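# Three arms set a snap trap on the table

## Task

Arm the snap trap: swing its hammer across to the opposite side so the hold-down bar keeps it pinned, then tip the yellow pedal upward until the lip of the pedal's catch rests over the bar's tip. The trap must end lying flat on the table, and every part of the set state must stay in place on its own with no arm holding it. Any number of the three arms may help. Finish by opening the grippers and moving every arm away from the trap.

## Robot and tools

Robots. There are three identical i2rt Big YAM arms named arm1, arm2 and arm3. Each has six revolute joints, a two-finger gripper and a wrist camera. In the shared scene frame (origin on the floor, +z up, metres) the feet sit on the tabletop at about: arm1 (-0.06, -0.43, 0.72) facing +90 deg; arm2 (-0.50, 0.00, 0.72) facing 0 deg; arm3 (+0.58, 0.00, 0.72) facing 180 deg. Facing angles are measured counter-clockwise from +x. So arm1 reaches toward +y from the near edge, arm2 toward +x from the left, and arm3 toward -x from the right. The hand can reach roughly 1.0 m from the joint1 axis. Two fixed room cameras, cam_high and cam_low, plus arm1_cam_wrist, arm2_cam_wrist and arm3_cam_wrist give images. With joints 1 and 6 at 0 and the hand level and forward, the wrist camera rides on top of the hand looking at the fingertips.

The point called hand is midway between the fingertips; its z axis runs along the fingers and the fingers open along its y axis. Hand poses are computed from each robot's true foot pose, which is never printed.

Tool execute_actions(actions, cameras). actions is a list holding exactly one action, or empty to just read state and images. The action is an object keyed by robot name; each robot gets its own object containing "joints", a map of joint name to absolute target (not an offset). Names and ranges: joint1_rad -2.879 to 2.879 rad (rotation about the foot, positive counter-clockwise seen from above, 0 = unfold along the foot's facing); joint2_rad 0 to 3.141 (shoulder; 0 = upper arm pointing back about level, increasing lifts it up then forward); joint3_rad 0 to 3.019 (elbow; 0 = folded, increasing opens); joint4_rad -1.692 to 1.57 (hand pitch, positive tilts fingers up); joint5_rad -1.57 to 1.57 (hand yaw, positive to the arm's right); joint6_rad -2.094 to 2.094 (hand roll, positive clockwise viewed from behind); gripper_m 0 to 0.093 metres of fingertip separation. Done tolerances are ±0.045, ±0.14, ±0.09, ±0.055, ±0.03, ±0.035 rad and ±0.003 m. Example: {"arm1": {"joints": {"gripper_m": 0.05}}, "arm2": {"joints": {"joint1_rad": 0.3}}}. All named motions start together and may finish at different moments; joints run at different speeds, so the hand can sweep a wide arc between postures. One action lasts at most 15 s. An unknown key or out-of-range number rejects the whole call and nothing moves. A joint or robot you omit may keep pushing toward an earlier target. cameras picks which images return (omitted, null or ["all"] gives all; [] gives none); the pictures line lists image order.

Tool wait(seconds): 0 to 10 s, commands nothing, returns state and images. Tool zoom_image(camera, region): region is [x0, y0, x1, y1] pixels of that camera's latest full image, top-left origin, at most 504 by 504. Tool read_manual(section) returns only licence text. Tool finished_scene(scene) ends the scene irrevocably and reports success; call it only after the arms have released and backed off and the trap stays set.

Result lines. joint_positions gives current joint values; joint torques list each arm joint's total drive output, with per-arm offset, scale and noise, so they are rough load hints only. joint_status tells how each commanded motion ended: off_target (stopped short, possibly still pushing); contact_stop or time_out (target dropped, holds where it stopped, though a timed-out joint may keep a target up to 0.375, 0.375, 0.113, 0.225, 0.075, 0.3 rad away and resume if freed); not_followed (a self/inter-arm collision check blocked that arm's joint targets, often with a cause line; the gripper part still runs, and the blocked targets may be retried on later actions). on_its_own lists joints not commanded this call; "held at" is their held target, not their position. To stop a joint straining, command its reported position. Targets very near the current value may not move it. A held load makes joints sag.

Cautions. The arms do not stop on touch and can press hard. Never let two arms squeeze each other: that fails the run, and a hard impact may too; the collision check ignores fingers, gripper housings and cameras and can be late, and nothing reports arm-to-arm contact. Arms do not wait for one another. Do not knock the trap or anything else out of the work area, tip the trap over, drop items, slam or strike. Sustained pushing heats motors: a MOTOR HOT line appears from 85 °C, and at 100 °C an OVER-TEMPERATURE FAULT lets that whole arm go limp until cooled, with its keys showing limit_stop_at_motor_heat (resend the target afterwards). If any result reports a stop, later execute_actions, wait and finished_scene calls in that same reply are skipped. The simulation runs while you compose replies, holding your last command meanwhile.

Each tool is called after ">>>" as name([rows], argument=value, ...), one row to a line, values as JSON.

## Session

I'll start by looking at the current state of the scene.

>>> execute_actions(actions=[])

Scene clock: 0.00 s.
Joint torques (N m, as the arm reports them, + toward a larger angle): no reading
arm1.joint_positions: joint1_rad=-0.015 joint2_rad=+0.432 joint3_rad=+1.456 joint4_rad=-1.542 joint5_rad=-0.010 joint6_rad=+0.015 gripper_m=+0.095
arm1.joint_status: not commanded
arm1.hand: x=-0.0634 y=-0.3088 z=+1.3586 quat_wxyz=(-0.343, +0.617, -0.607, -0.364) (m; scene frame)
arm2.joint_positions: joint1_rad=+0.007 joint2_rad=+0.435 joint3_rad=+1.473 joint4_rad=-1.537 joint5_rad=-0.017 joint6_rad=+0.004 gripper_m=+0.094
arm2.joint_status: not commanded
arm2.hand: x=-0.3775 y=-0.0036 z=+1.3357 quat_wxyz=(-0.506, -0.007, -0.862, -0.006) (m; scene frame)
arm3.joint_positions: joint1_rad=-0.005 joint2_rad=+0.422 joint3_rad=+1.476 joint4_rad=-1.529 joint5_rad=-0.016 joint6_rad=+0.006 gripper_m=+0.094
arm3.joint_status: not commanded
arm3.hand: x=+0.4612 y=+0.0072 z=+1.3637 quat_wxyz=(-0.004, +0.857, -0.024, -0.516) (m; scene frame)
pictures: arm1_cam_wrist, arm2_cam_wrist, arm3_cam_wrist, cam_high, cam_low
Images, in order (width x height): arm1_cam_wrist 616x616, arm2_cam_wrist 616x616, arm3_cam_wrist 616x616, cam_high 504x504, cam_low 504x504.

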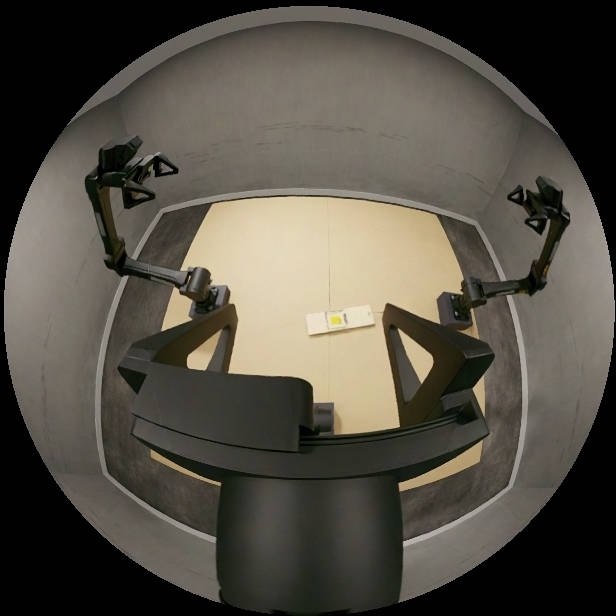

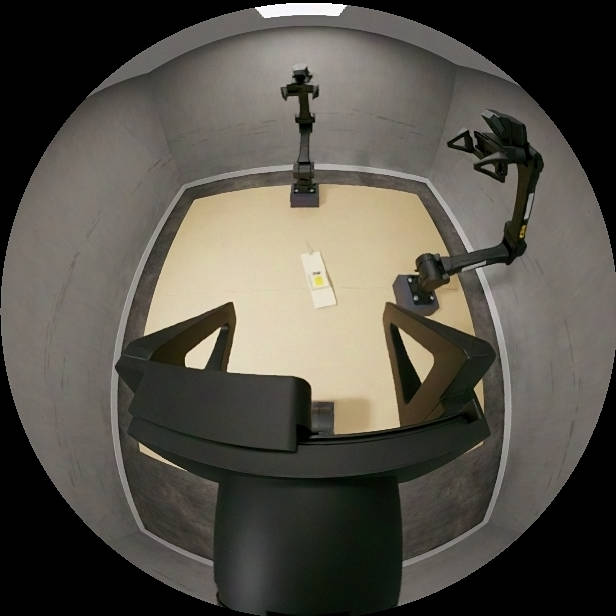

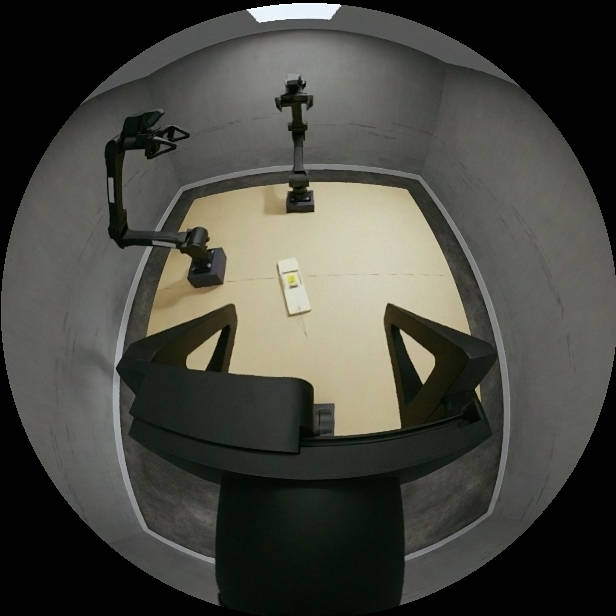

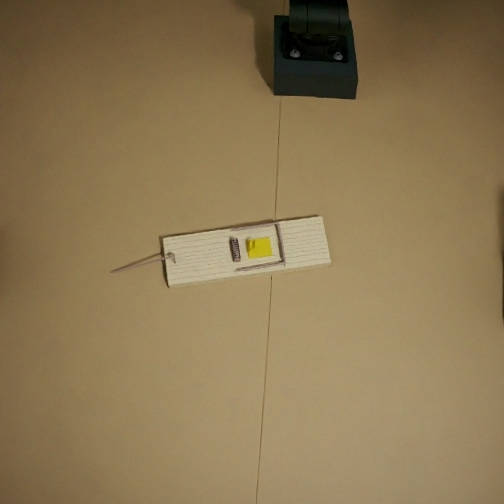

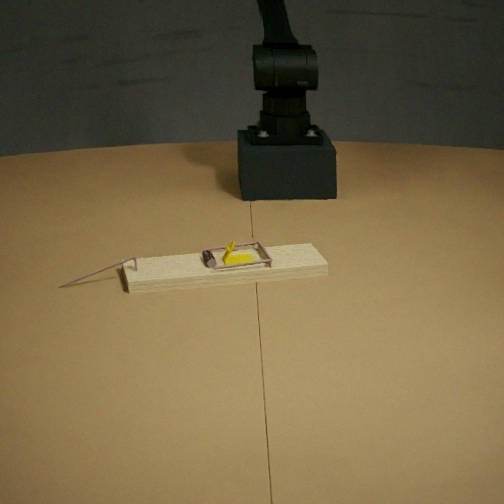

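>>> zoom_image(camera="cam_high", region=[100, 190, 340, 310])

>>> zoom_image(camera="cam_low", region=[50, 220, 340, 310])

Region (100, 190, 340, 310) of cam_high's 504x504 image, scaled by 2.100, with more detail than that image has.

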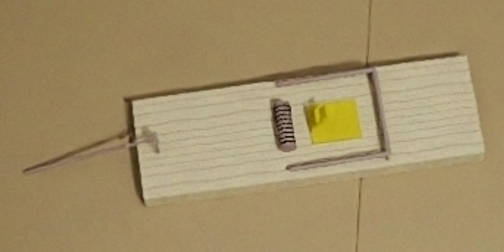

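Region (50, 220, 340, 310) of cam_low's 504x504 image, scaled by 1.738, with more detail than that image has; it fills the top 156 rows of this view, and the rest is white.

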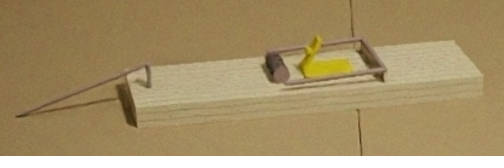

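>>> zoom_image(camera="cam_low", region=[190, 230, 290, 280])

>>> zoom_image(camera="cam_high", region=[215, 210, 305, 280])

>>> zoom_image(camera="cam_low", region=[50, 245, 170, 300])

>>> zoom_image(camera="cam_high", region=[100, 225, 200, 295])

Region (190, 230, 290, 280) of cam_low's 504x504 image, scaled by 5.040, with more detail than that image has.

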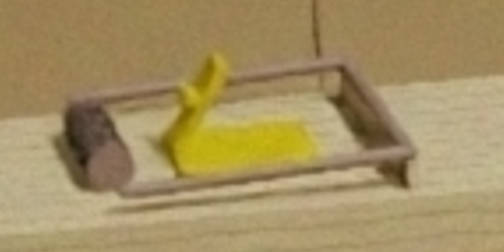

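Region (215, 210, 305, 280) of cam_high's 504x504 image, scaled by 5.600, with more detail than that image has.

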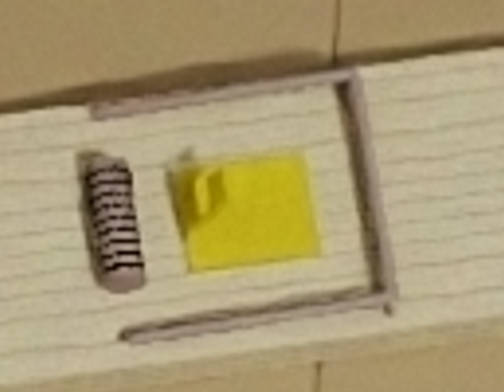

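Region (50, 245, 170, 300) of cam_low's 504x504 image, scaled by 4.200, with more detail than that image has; it fills the top 231 rows of this view, and the rest is white.

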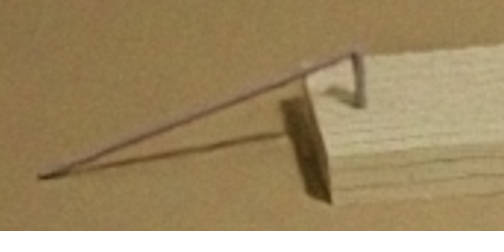

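Region (100, 225, 200, 295) of cam_high's 504x504 image, scaled by 5.040, with more detail than that image has; it fills the top 353 rows of this view, and the rest is white.

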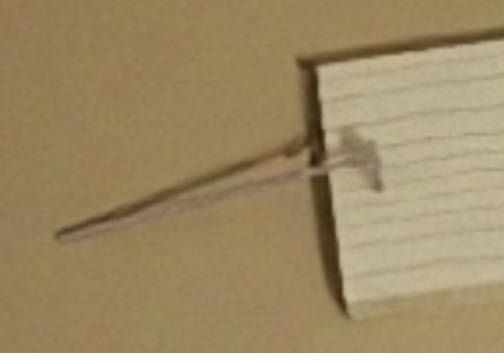

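>>> execute_actions([
  {"arm1": {"joints": {"joint1_rad": -0.215, "joint2_rad": 1.022, "joint3_rad": 0.534, "joint4_rad": -0.559, "joint5_rad": 0.0, "joint6_rad": 0.0}}, "arm2": {"joints": {"joint1_rad": -0.208, "joint2_rad": 0.963, "joint3_rad": 0.287, "joint4_rad": -0.110, "joint5_rad": 0.0, "joint6_rad": 0.0}}, "arm3": {"joints": {"joint1_rad": -0.007, "joint2_rad": 0.929, "joint3_rad": 0.353, "joint4_rad": -0.471, "joint5_rad": 0.0, "joint6_rad": 0.0}}},
])

Scene clock: 121.80 s.
Joint torques (N m, as the arm reports them, + toward a larger angle): arm1=[-1.09 -4.95  9.37  2.45  0.15 -0.16] | arm2=[-1.6  -1.97  8.    2.1   0.09 -0.09] | arm3=[ 0.   -6.45  7.99  2.19  0.31 -0.07]
arm1.joint_positions: joint1_rad=-0.212 joint2_rad=+1.029 joint3_rad=+0.536 joint4_rad=-0.578 joint5_rad=-0.004 joint6_rad=+0.015 gripper_m=+0.095
arm1.joint_status: all done
arm1.hand: x=-0.0023 y=-0.0954 z=+0.8959 quat_wxyz=(-0.185, +0.619, -0.746, -0.161) (m; scene frame)
arm2.joint_positions: joint1_rad=-0.204 joint2_rad=+0.973 joint3_rad=+0.287 joint4_rad=-0.126 joint5_rad=-0.002 joint6_rad=+0.004 gripper_m=+0.094
arm2.joint_status: all done
arm2.hand: x=-0.1782 y=-0.0752 z=+0.8317 quat_wxyz=(-0.364, -0.108, -0.924, +0.038) (m; scene frame)
arm3.joint_positions: joint1_rad=-0.005 joint2_rad=+0.941 joint3_rad=+0.362 joint4_rad=-0.486 joint5_rad=-0.004 joint6_rad=+0.006 gripper_m=+0.094
arm3.joint_status: all done
arm3.hand: x=+0.2875 y=+0.0164 z=+0.8462 quat_wxyz=(-0.001, +0.969, -0.030, -0.244) (m; scene frame)
pictures: arm1_cam_wrist, arm2_cam_wrist, arm3_cam_wrist, cam_high, cam_low
Images, in order (width x height): arm1_cam_wrist 616x616, arm2_cam_wrist 616x616, arm3_cam_wrist 616x616, cam_high 504x504, cam_low 504x504.

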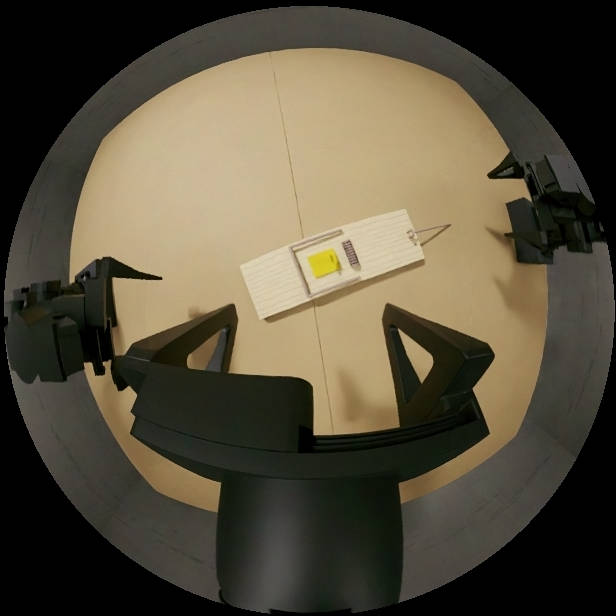

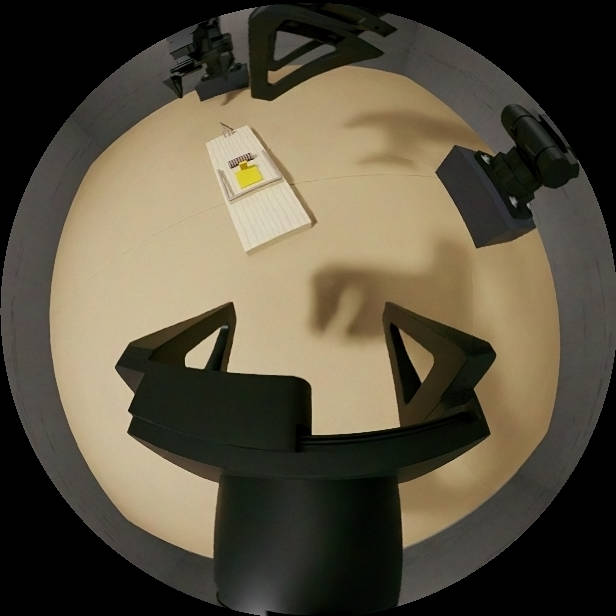

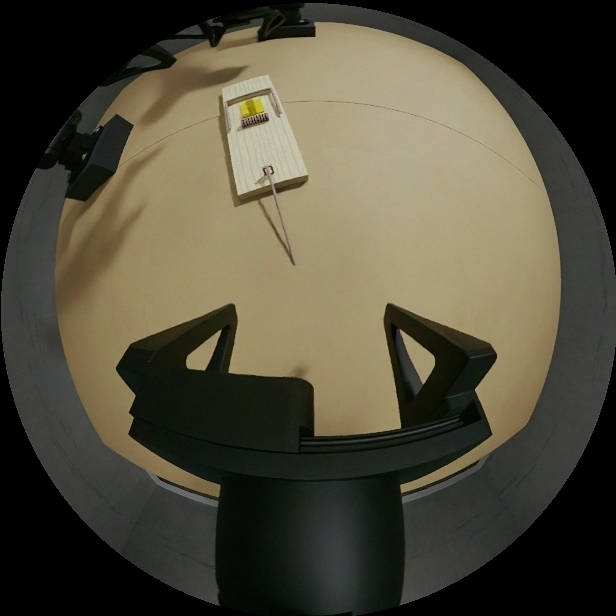

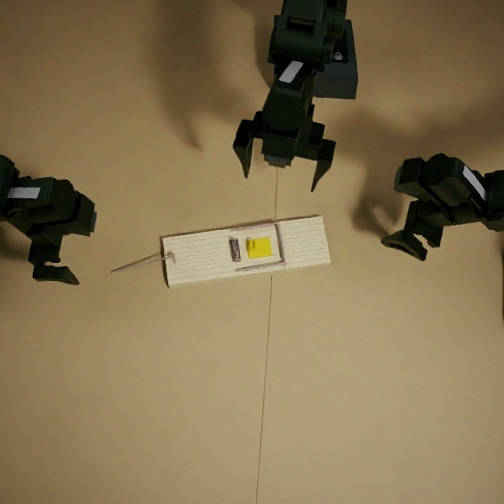

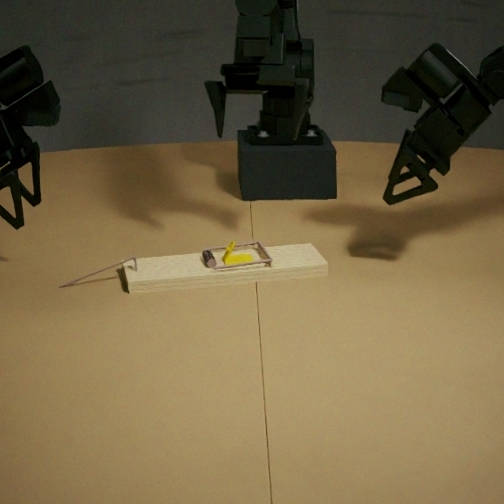

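>>> zoom_image(camera="arm1_cam_wrist", region=[230, 195, 460, 330])

>>> zoom_image(camera="arm1_cam_wrist", region=[280, 220, 380, 305])

>>> zoom_image(camera="arm2_cam_wrist", region=[195, 115, 325, 260])

>>> zoom_image(camera="arm3_cam_wrist", region=[200, 65, 330, 275])

Region (230, 195, 460, 330) of arm1_cam_wrist's 616x616 image, scaled by 2.191, with more detail than that image has; it fills the top 296 rows of this view, and the rest is white.

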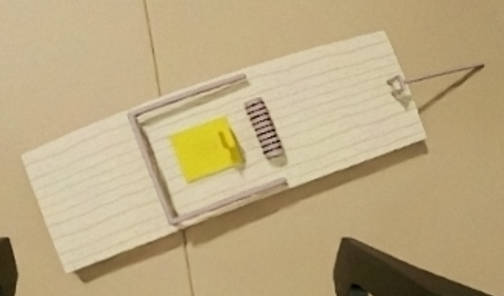

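Region (280, 220, 380, 305) of arm1_cam_wrist's 616x616 image, scaled by 5.040, with more detail than that image has; it fills the top 428 rows of this view, and the rest is white.

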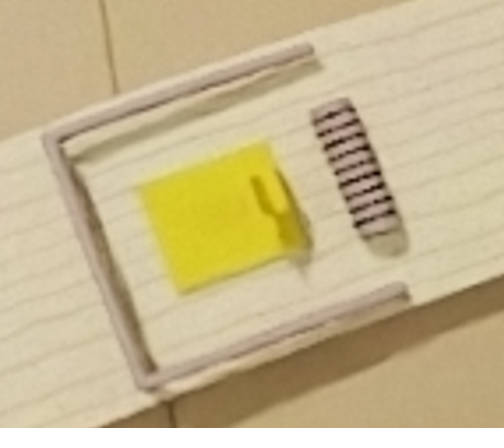

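Region (195, 115, 325, 260) of arm2_cam_wrist's 616x616 image, scaled by 3.476, with more detail than that image has; it fills the left 452 columns of this view, and the rest is white.

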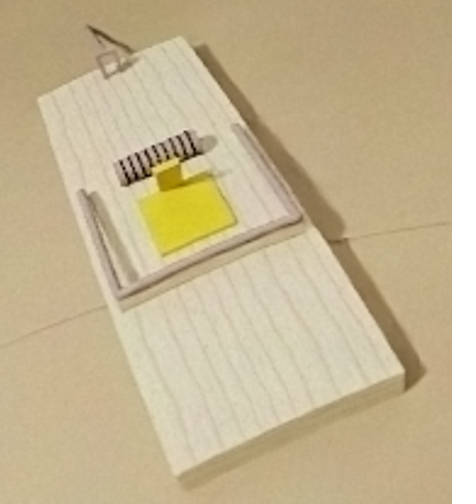

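Region (200, 65, 330, 275) of arm3_cam_wrist's 616x616 image, scaled by 2.400, with more detail than that image has; it fills the left 312 columns of this view, and the rest is white.

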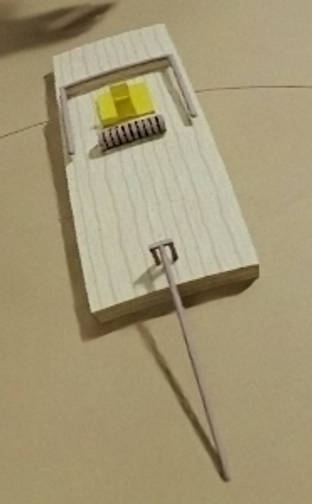

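>>> zoom_image(camera="cam_high", region=[225, 130, 345, 210])

>>> zoom_image(camera="cam_high", region=[360, 160, 480, 280])

>>> zoom_image(camera="cam_high", region=[10, 180, 130, 300])

Region (225, 130, 345, 210) of cam_high's 504x504 image, scaled by 4.200, with more detail than that image has.

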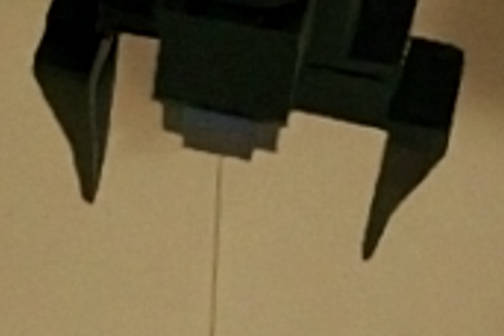

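Region (360, 160, 480, 280) of cam_high's 504x504 image, scaled by 4.200, with more detail than that image has.

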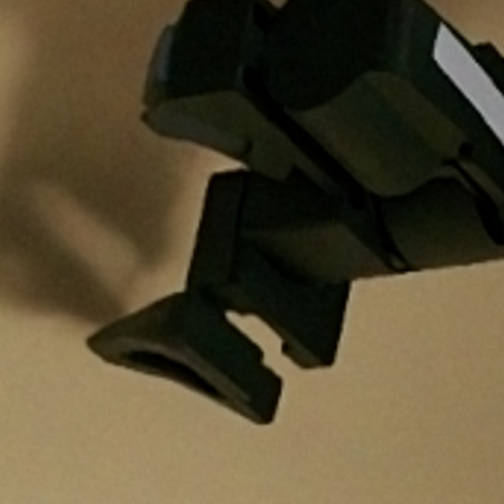

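Region (10, 180, 130, 300) of cam_high's 504x504 image, scaled by 4.200, with more detail than that image has.

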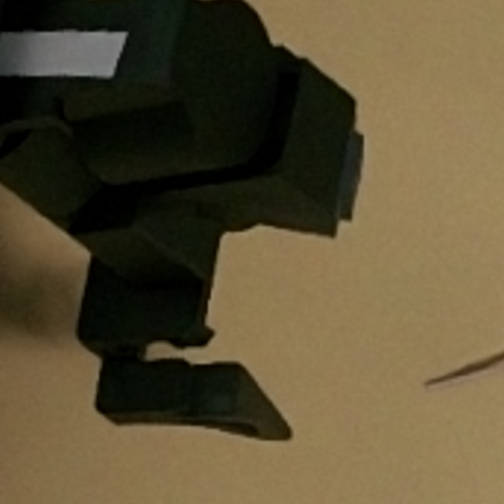

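>>> zoom_image(camera="arm1_cam_wrist", region=[90, 240, 250, 340])

>>> zoom_image(camera="arm1_cam_wrist", region=[470, 140, 590, 280])

>>> zoom_image(camera="arm1_cam_wrist", region=[340, 280, 440, 340])

>>> zoom_image(camera="arm2_cam_wrist", region=[150, 0, 410, 120])

Region (90, 240, 250, 340) of arm1_cam_wrist's 616x616 image, scaled by 3.150, with more detail than that image has; it fills the top 315 rows of this view, and the rest is white.

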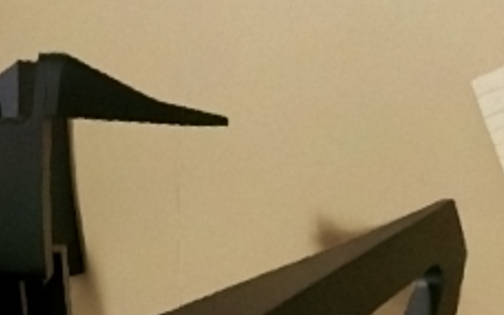

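Region (470, 140, 590, 280) of arm1_cam_wrist's 616x616 image, scaled by 3.600, with more detail than that image has; it fills the left 432 columns of this view, and the rest is white.

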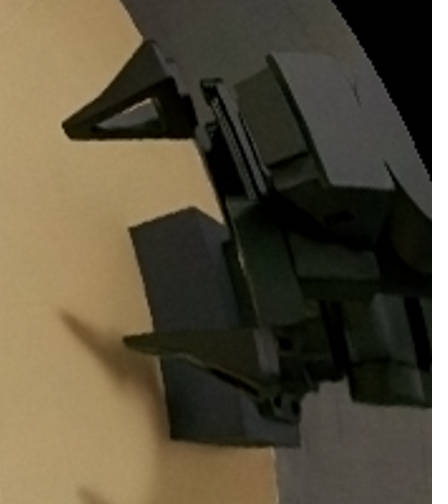

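Region (340, 280, 440, 340) of arm1_cam_wrist's 616x616 image, scaled by 5.040, with more detail than that image has; it fills the top 302 rows of this view, and the rest is white.

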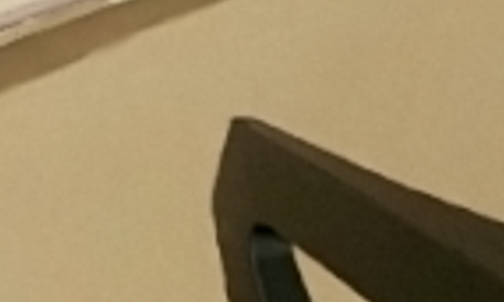

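Region (150, 0, 410, 120) of arm2_cam_wrist's 616x616 image, scaled by 1.938, with more detail than that image has; it fills the top 233 rows of this view, and the rest is white.

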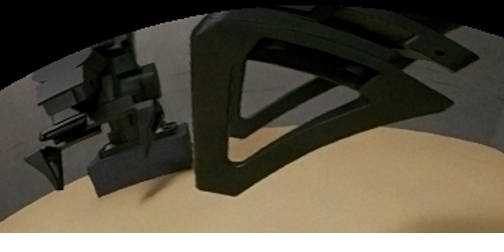

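>>> zoom_image(camera="arm2_cam_wrist", region=[210, 285, 410, 335])

>>> zoom_image(camera="arm3_cam_wrist", region=[210, 285, 410, 335])

>>> zoom_image(camera="arm1_cam_wrist", region=[210, 285, 410, 335])

Region (210, 285, 410, 335) of arm2_cam_wrist's 616x616 image, scaled by 2.520, with more detail than that image has; it fills the top 126 rows of this view, and the rest is white.

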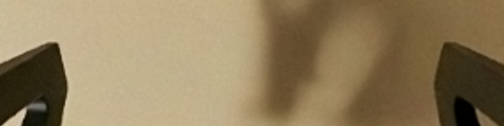

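Region (210, 285, 410, 335) of arm3_cam_wrist's 616x616 image, scaled by 2.520, with more detail than that image has; it fills the top 126 rows of this view, and the rest is white.

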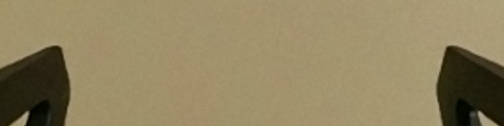

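Region (210, 285, 410, 335) of arm1_cam_wrist's 616x616 image, scaled by 2.520, with more detail than that image has; it fills the top 126 rows of this view, and the rest is white.

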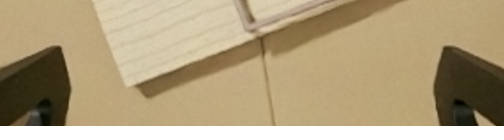

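>>> zoom_image(camera="cam_low", region=[245, 236, 285, 276])

>>> zoom_image(camera="arm2_cam_wrist", region=[210, 145, 290, 210])

>>> zoom_image(camera="arm3_cam_wrist", region=[215, 80, 290, 140])

Region (245, 236, 285, 276) of cam_low's 504x504 image, scaled by 12.600, with more detail than that image has.

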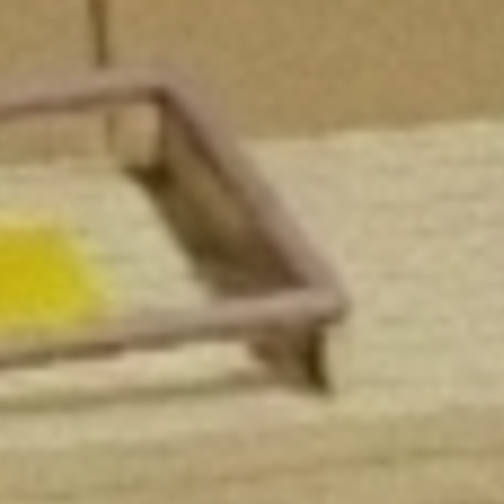

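Region (210, 145, 290, 210) of arm2_cam_wrist's 616x616 image, scaled by 6.300, with more detail than that image has; it fills the top 410 rows of this view, and the rest is white.

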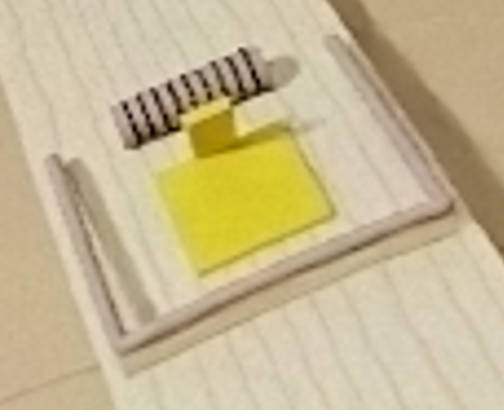

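Region (215, 80, 290, 140) of arm3_cam_wrist's 616x616 image, scaled by 6.720, with more detail than that image has; it fills the top 403 rows of this view, and the rest is white.

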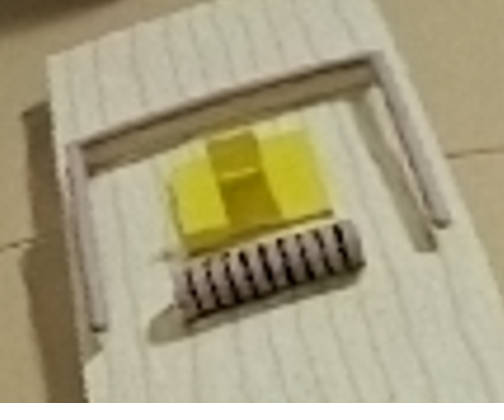

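>>> execute_actions([
  {"arm1": {"joints": {"joint1_rad": -0.319, "joint2_rad": 1.275, "joint3_rad": 0.378, "joint4_rad": 0.035, "joint5_rad": -0.302, "joint6_rad": -0.353, "gripper_m": 0.03}}, "arm2": {"joints": {"joint1_rad": -0.320, "joint2_rad": 1.414, "joint3_rad": 0.377, "joint4_rad": 0.388, "joint5_rad": -0.442, "joint6_rad": -0.338}}, "arm3": {"joints": {"joint1_rad": 0.099, "joint2_rad": 1.463, "joint3_rad": 0.555, "joint4_rad": 0.075, "joint5_rad": 0.0, "joint6_rad": 0.0, "gripper_m": 0.045}}},
])

Scene clock: 243.17 s.
Joint torques (N m, as the arm reports them, + toward a larger angle): arm1=[-0.99 -6.28  8.43  2.87 -0.36 -0.15] | arm2=[-1.35 -4.28  8.34  2.22 -0.4  -0.19] | arm3=[  0.78 -11.16   8.25   2.61   0.23  -0.07]
arm1.joint_positions: joint1_rad=-0.320 joint2_rad=+1.284 joint3_rad=+0.360 joint4_rad=+0.015 joint5_rad=-0.298 joint6_rad=-0.338 gripper_m=+0.030
arm1.joint_status: all done
arm1.hand: x=-0.0096 y=-0.0734 z=+0.8224 quat_wxyz=(-0.219, +0.714, -0.608, -0.271) (m; scene frame)
arm2.joint_positions: joint1_rad=-0.318 joint2_rad=+1.411 joint3_rad=+0.339 joint4_rad=+0.373 joint5_rad=-0.439 joint6_rad=-0.325 gripper_m=+0.094
arm2.joint_status: all done
arm2.hand: x=-0.1109 y=-0.0621 z=+0.8012 quat_wxyz=(-0.450, +0.082, -0.888, -0.055) (m; scene frame)
arm3.joint_positions: joint1_rad=+0.092 joint2_rad=+1.455 joint3_rad=+0.537 joint4_rad=+0.059 joint5_rad=-0.003 joint6_rad=+0.006 gripper_m=+0.045
arm3.joint_status: all done
arm3.hand: x=+0.1419 y=-0.0178 z=+0.8172 quat_wxyz=(+0.012, +0.939, +0.016, -0.342) (m; scene frame)
pictures: arm1_cam_wrist, arm2_cam_wrist, arm3_cam_wrist, cam_high, cam_low
Images, in order (width x height): arm1_cam_wrist 616x616, arm2_cam_wrist 616x616, arm3_cam_wrist 616x616, cam_high 504x504, cam_low 504x504.

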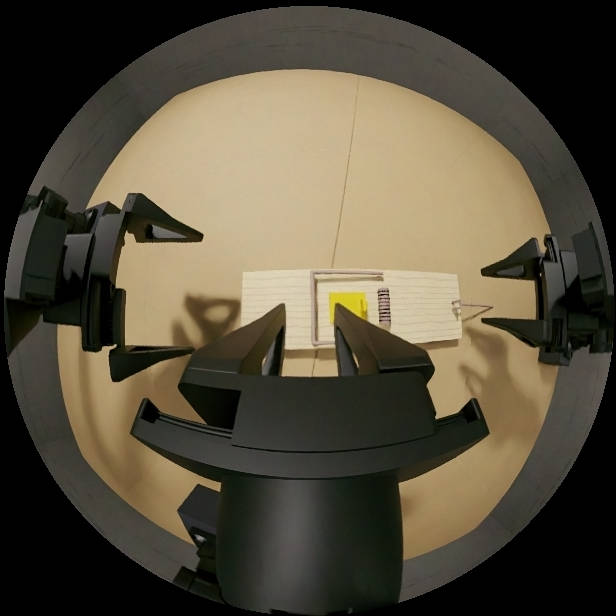

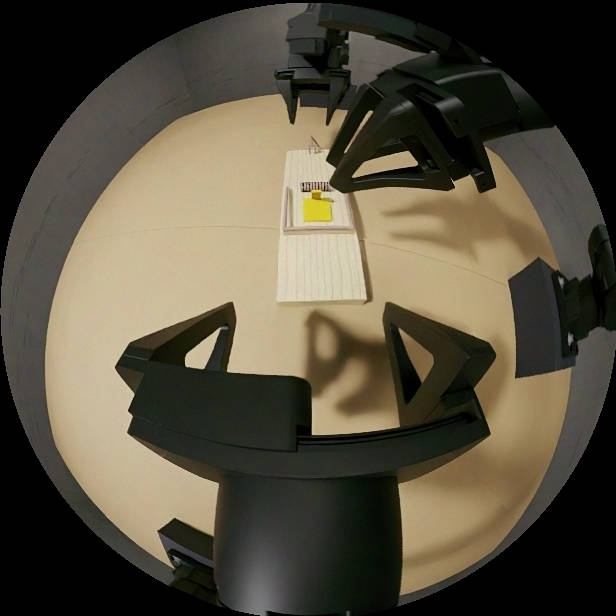

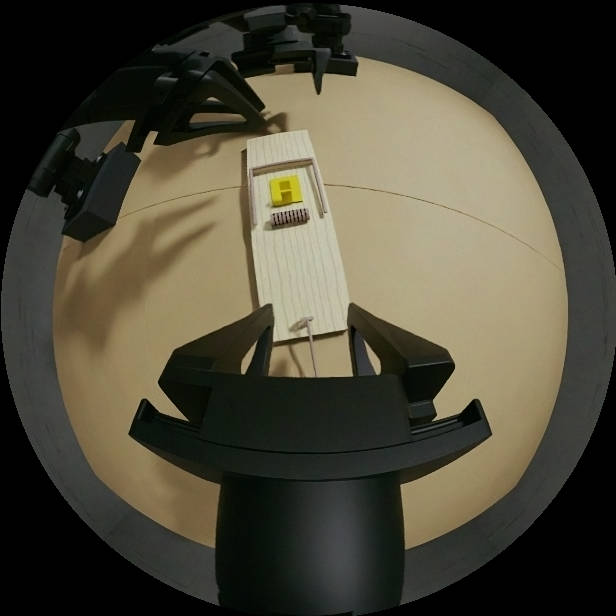

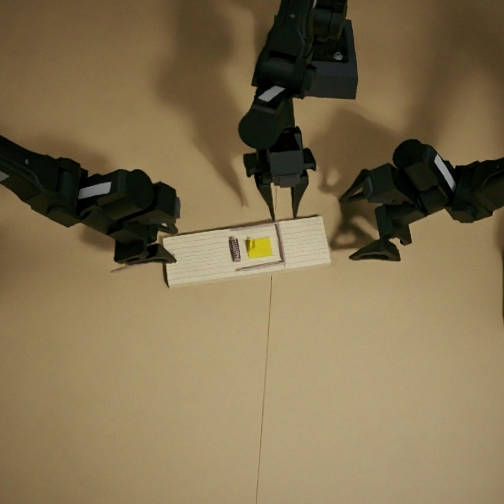

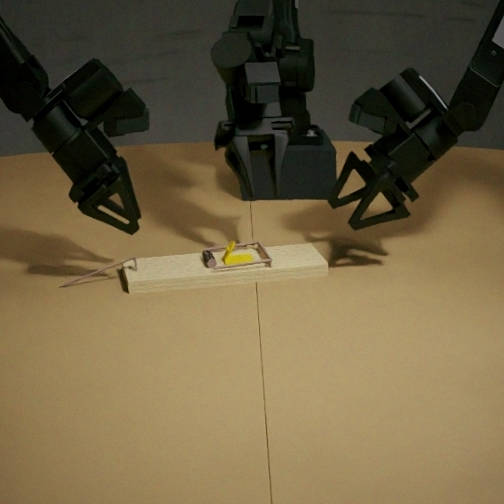

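>>> zoom_image(camera="arm1_cam_wrist", region=[230, 255, 410, 365])

>>> zoom_image(camera="arm2_cam_wrist", region=[220, 130, 400, 330])

>>> zoom_image(camera="arm3_cam_wrist", region=[235, 120, 375, 380])

Region (230, 255, 410, 365) of arm1_cam_wrist's 616x616 image, scaled by 2.800, with more detail than that image has.

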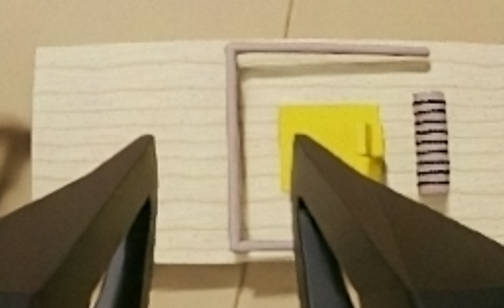

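Region (220, 130, 400, 330) of arm2_cam_wrist's 616x616 image, scaled by 2.520, with more detail than that image has; it fills the left 454 columns of this view, and the rest is white.

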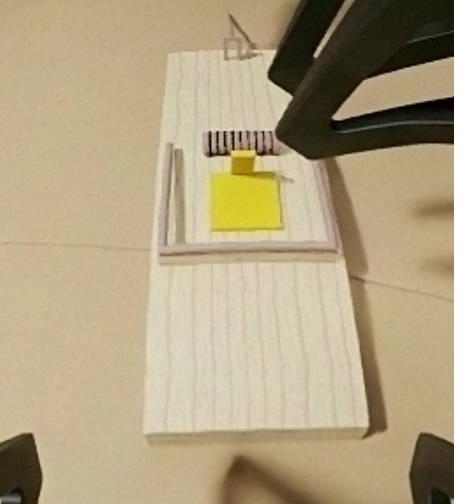

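Region (235, 120, 375, 380) of arm3_cam_wrist's 616x616 image, scaled by 1.938, with more detail than that image has; it fills the left 271 columns of this view, and the rest is white.

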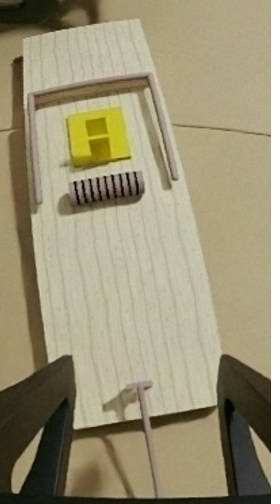

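>>> execute_actions([
  {"arm1": {"joints": {"joint1_rad": -0.325, "joint2_rad": 1.447, "joint3_rad": 0.362, "joint4_rad": 0.235, "joint5_rad": -0.321, "joint6_rad": -0.388}}, "arm2": {"joints": {"joint1_rad": -0.274, "joint2_rad": 1.638, "joint3_rad": 0.485, "joint4_rad": 0.538, "joint5_rad": -0.418}}, "arm3": {"joints": {"joint1_rad": 0.110, "joint2_rad": 1.566, "joint3_rad": 0.558, "joint4_rad": 0.176}}},
])

Scene clock: 317.13 s.
Joint torques (N m, as the arm reports them, + toward a larger angle): arm1=[-1.35 -7.01  5.99  2.78 -0.4  -0.18] | arm2=[-1.11 -6.53  5.98  2.14 -0.15 -0.17] | arm3=[  1.26 -11.83   7.73   2.6    0.23  -0.07]
arm1.joint_positions: joint1_rad=-0.320 joint2_rad=+1.450 joint3_rad=+0.360 joint4_rad=+0.214 joint5_rad=-0.317 joint6_rad=-0.373 gripper_m=+0.030
arm1.joint_status: all done
arm1.hand: x=-0.0085 y=-0.0576 z=+0.7956 quat_wxyz=(-0.233, +0.723, -0.586, -0.281) (m; scene frame)
arm2.joint_positions: joint1_rad=-0.279 joint2_rad=+1.638 joint3_rad=+0.469 joint4_rad=+0.524 joint5_rad=-0.420 joint6_rad=-0.326 gripper_m=+0.094
arm2.joint_status: all done
arm2.hand: x=-0.0506 y=-0.0679 z=+0.7823 quat_wxyz=(-0.469, +0.101, -0.876, -0.045) (m; scene frame)
arm3.joint_positions: joint1_rad=+0.096 joint2_rad=+1.556 joint3_rad=+0.537 joint4_rad=+0.160 joint5_rad=-0.003 joint6_rad=+0.006 gripper_m=+0.045
arm3.joint_status: all done
arm3.hand: x=+0.1356 y=-0.0202 z=+0.7907 quat_wxyz=(+0.013, +0.939, +0.018, -0.342) (m; scene frame)
pictures: arm1_cam_wrist, arm2_cam_wrist, arm3_cam_wrist, cam_high, cam_low
Images, in order (width x height): arm1_cam_wrist 616x616, arm2_cam_wrist 616x616, arm3_cam_wrist 616x616, cam_high 504x504, cam_low 504x504.

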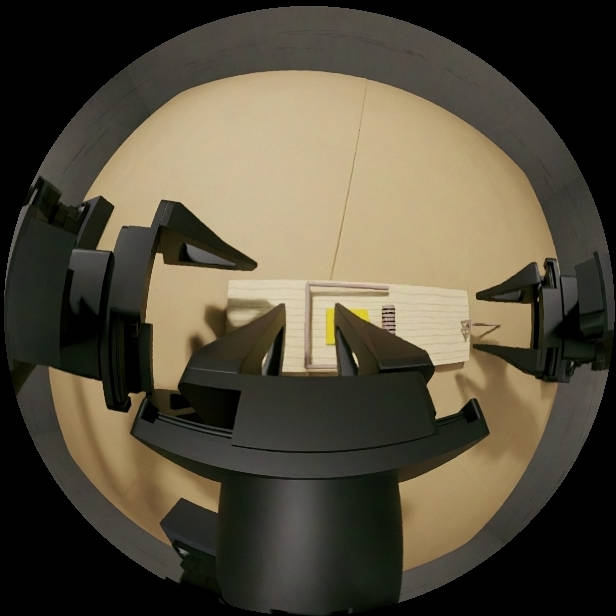

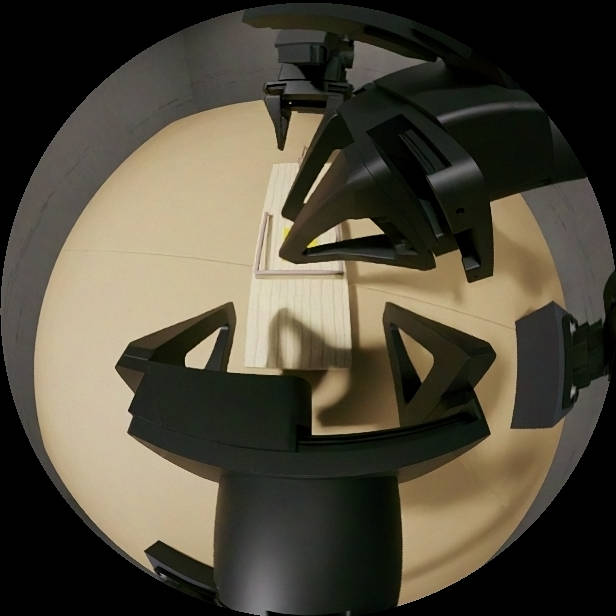

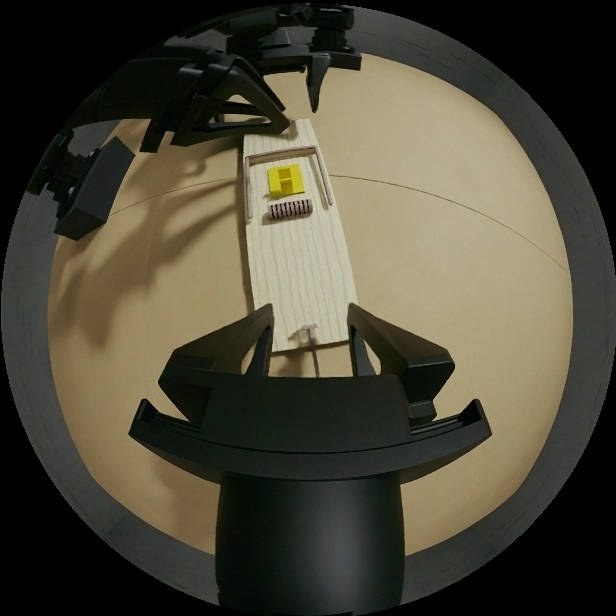

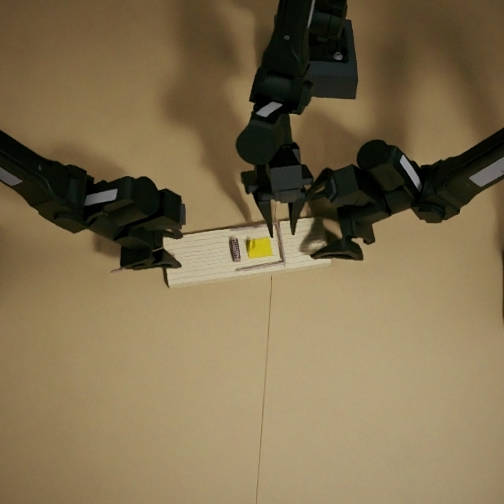

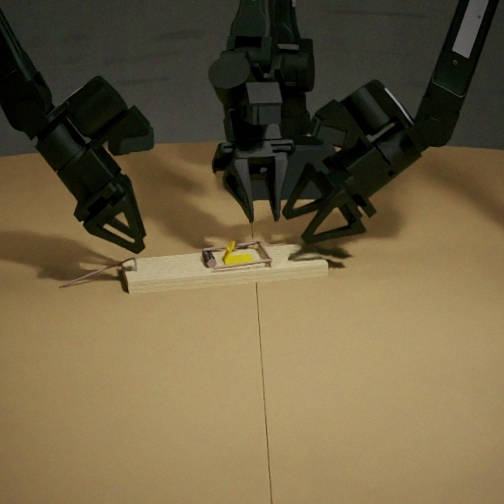

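>>> zoom_image(camera="arm2_cam_wrist", region=[215, 250, 405, 390])

>>> zoom_image(camera="arm1_cam_wrist", region=[220, 265, 410, 385])

>>> zoom_image(camera="arm3_cam_wrist", region=[230, 240, 390, 380])

>>> zoom_image(camera="cam_low", region=[60, 170, 390, 310])

Region (215, 250, 405, 390) of arm2_cam_wrist's 616x616 image, scaled by 2.653, with more detail than that image has; it fills the top 371 rows of this view, and the rest is white.

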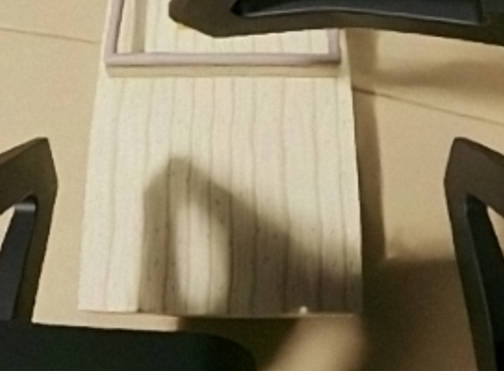

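Region (220, 265, 410, 385) of arm1_cam_wrist's 616x616 image, scaled by 2.653, with more detail than that image has; it fills the top 318 rows of this view, and the rest is white.

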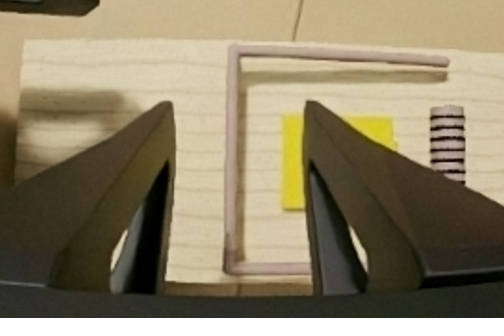

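Region (230, 240, 390, 380) of arm3_cam_wrist's 616x616 image, scaled by 3.150, with more detail than that image has; it fills the top 441 rows of this view, and the rest is white.

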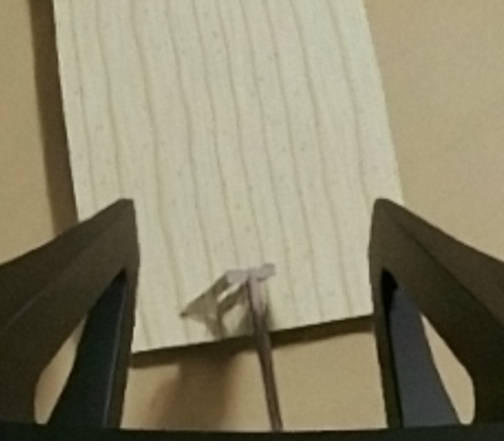

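Region (60, 170, 390, 310) of cam_low's 504x504 image, scaled by 1.527, with more detail than that image has; it fills the top 214 rows of this view, and the rest is white.

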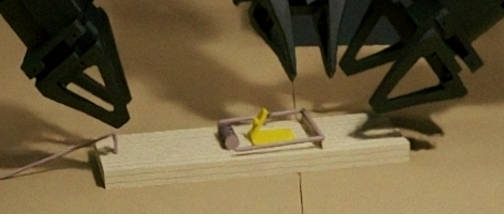

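>>> execute_actions([
  {"arm1": {"joints": {"joint2_rad": 1.546, "joint4_rad": 0.277, "joint6_rad": -0.341, "gripper_m": 0.016}}, "arm2": {"joints": {"joint1_rad": -0.253, "joint2_rad": 1.675, "joint5_rad": -0.399}}, "arm3": {"joints": {"joint2_rad": 1.626, "joint4_rad": 0.236}}},
])

Scene clock: 382.10 s.
Joint torques (N m, as the arm reports them, + toward a larger angle): arm1=[-1.14 -7.28  5.12  2.67 -0.38  0.13] | arm2=[-1.12 -6.28  5.81  2.02 -0.11 -0.18] | arm3=[  1.31 -11.62   7.32   2.61   0.23  -0.07]
arm1.joint_positions: joint1_rad=-0.320 joint2_rad=+1.546 joint3_rad=+0.360 joint4_rad=+0.258 joint5_rad=-0.317 joint6_rad=-0.356 gripper_m=+0.016
arm1.joint_status: all done
arm1.hand: x=-0.0103 y=-0.0638 z=+0.7688 quat_wxyz=(-0.208, +0.722, -0.601, -0.273) (m; scene frame)
arm2.joint_positions: joint1_rad=-0.260 joint2_rad=+1.668 joint3_rad=+0.469 joint4_rad=+0.525 joint5_rad=-0.401 joint6_rad=-0.326 gripper_m=+0.094
arm2.joint_status: all done
arm2.hand: x=-0.0530 y=-0.0613 z=+0.7687 quat_wxyz=(-0.455, +0.103, -0.883, -0.047) (m; scene frame)
arm3.joint_positions: joint1_rad=+0.096 joint2_rad=+1.609 joint3_rad=+0.537 joint4_rad=+0.220 joint5_rad=-0.003 joint6_rad=+0.006 gripper_m=+0.045
arm3.joint_status: all done
arm3.hand: x=+0.1319 y=-0.0205 z=+0.7778 quat_wxyz=(+0.013, +0.938, +0.018, -0.345) (m; scene frame)
pictures: arm1_cam_wrist, arm2_cam_wrist, arm3_cam_wrist, cam_high, cam_low
Images, in order (width x height): arm1_cam_wrist 616x616, arm2_cam_wrist 616x616, arm3_cam_wrist 616x616, cam_high 504x504, cam_low 504x504.

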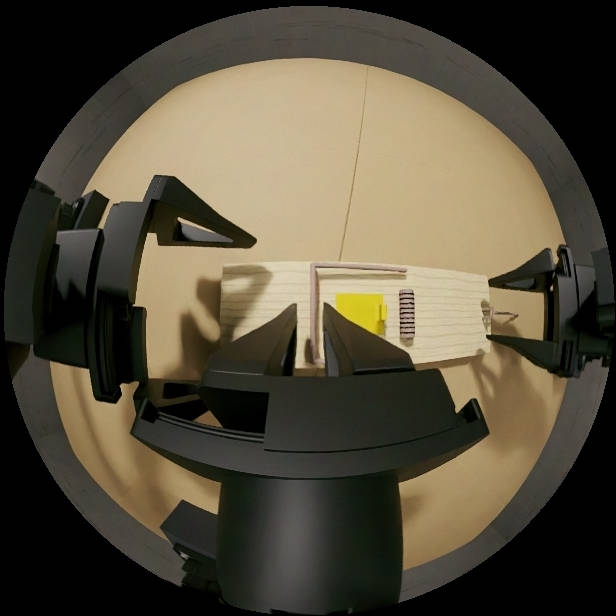

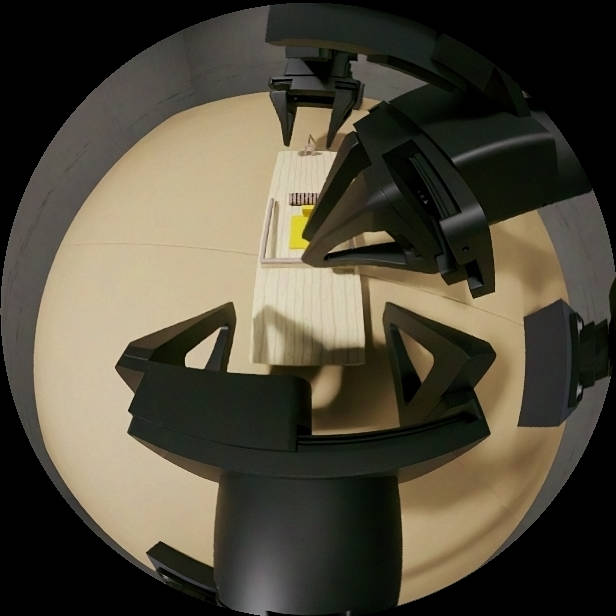

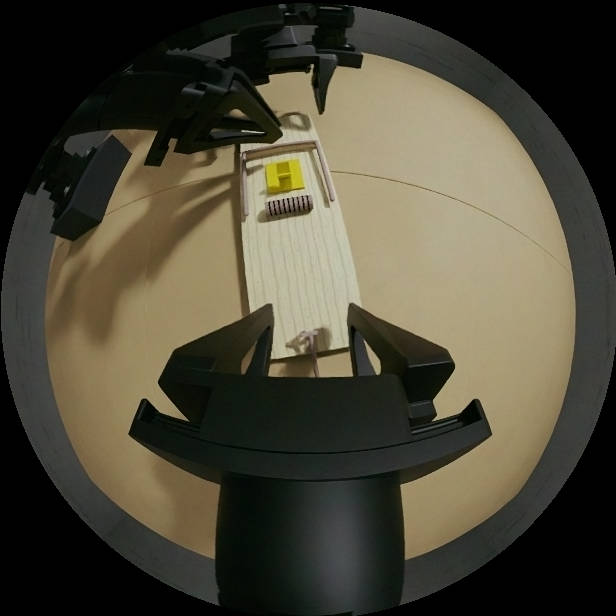

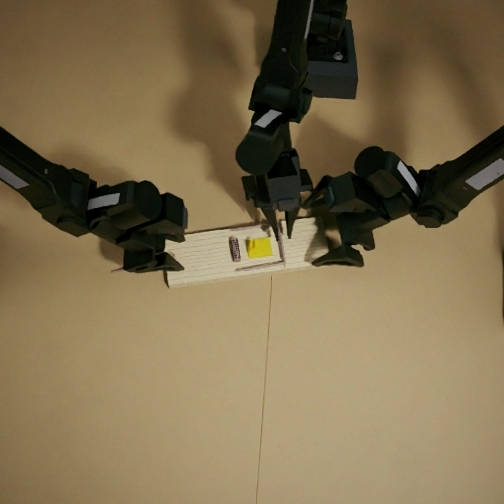

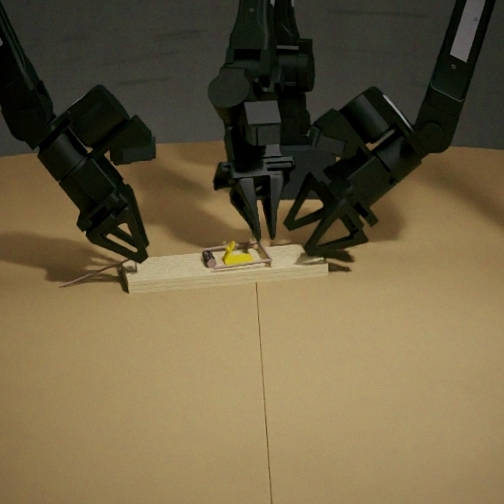

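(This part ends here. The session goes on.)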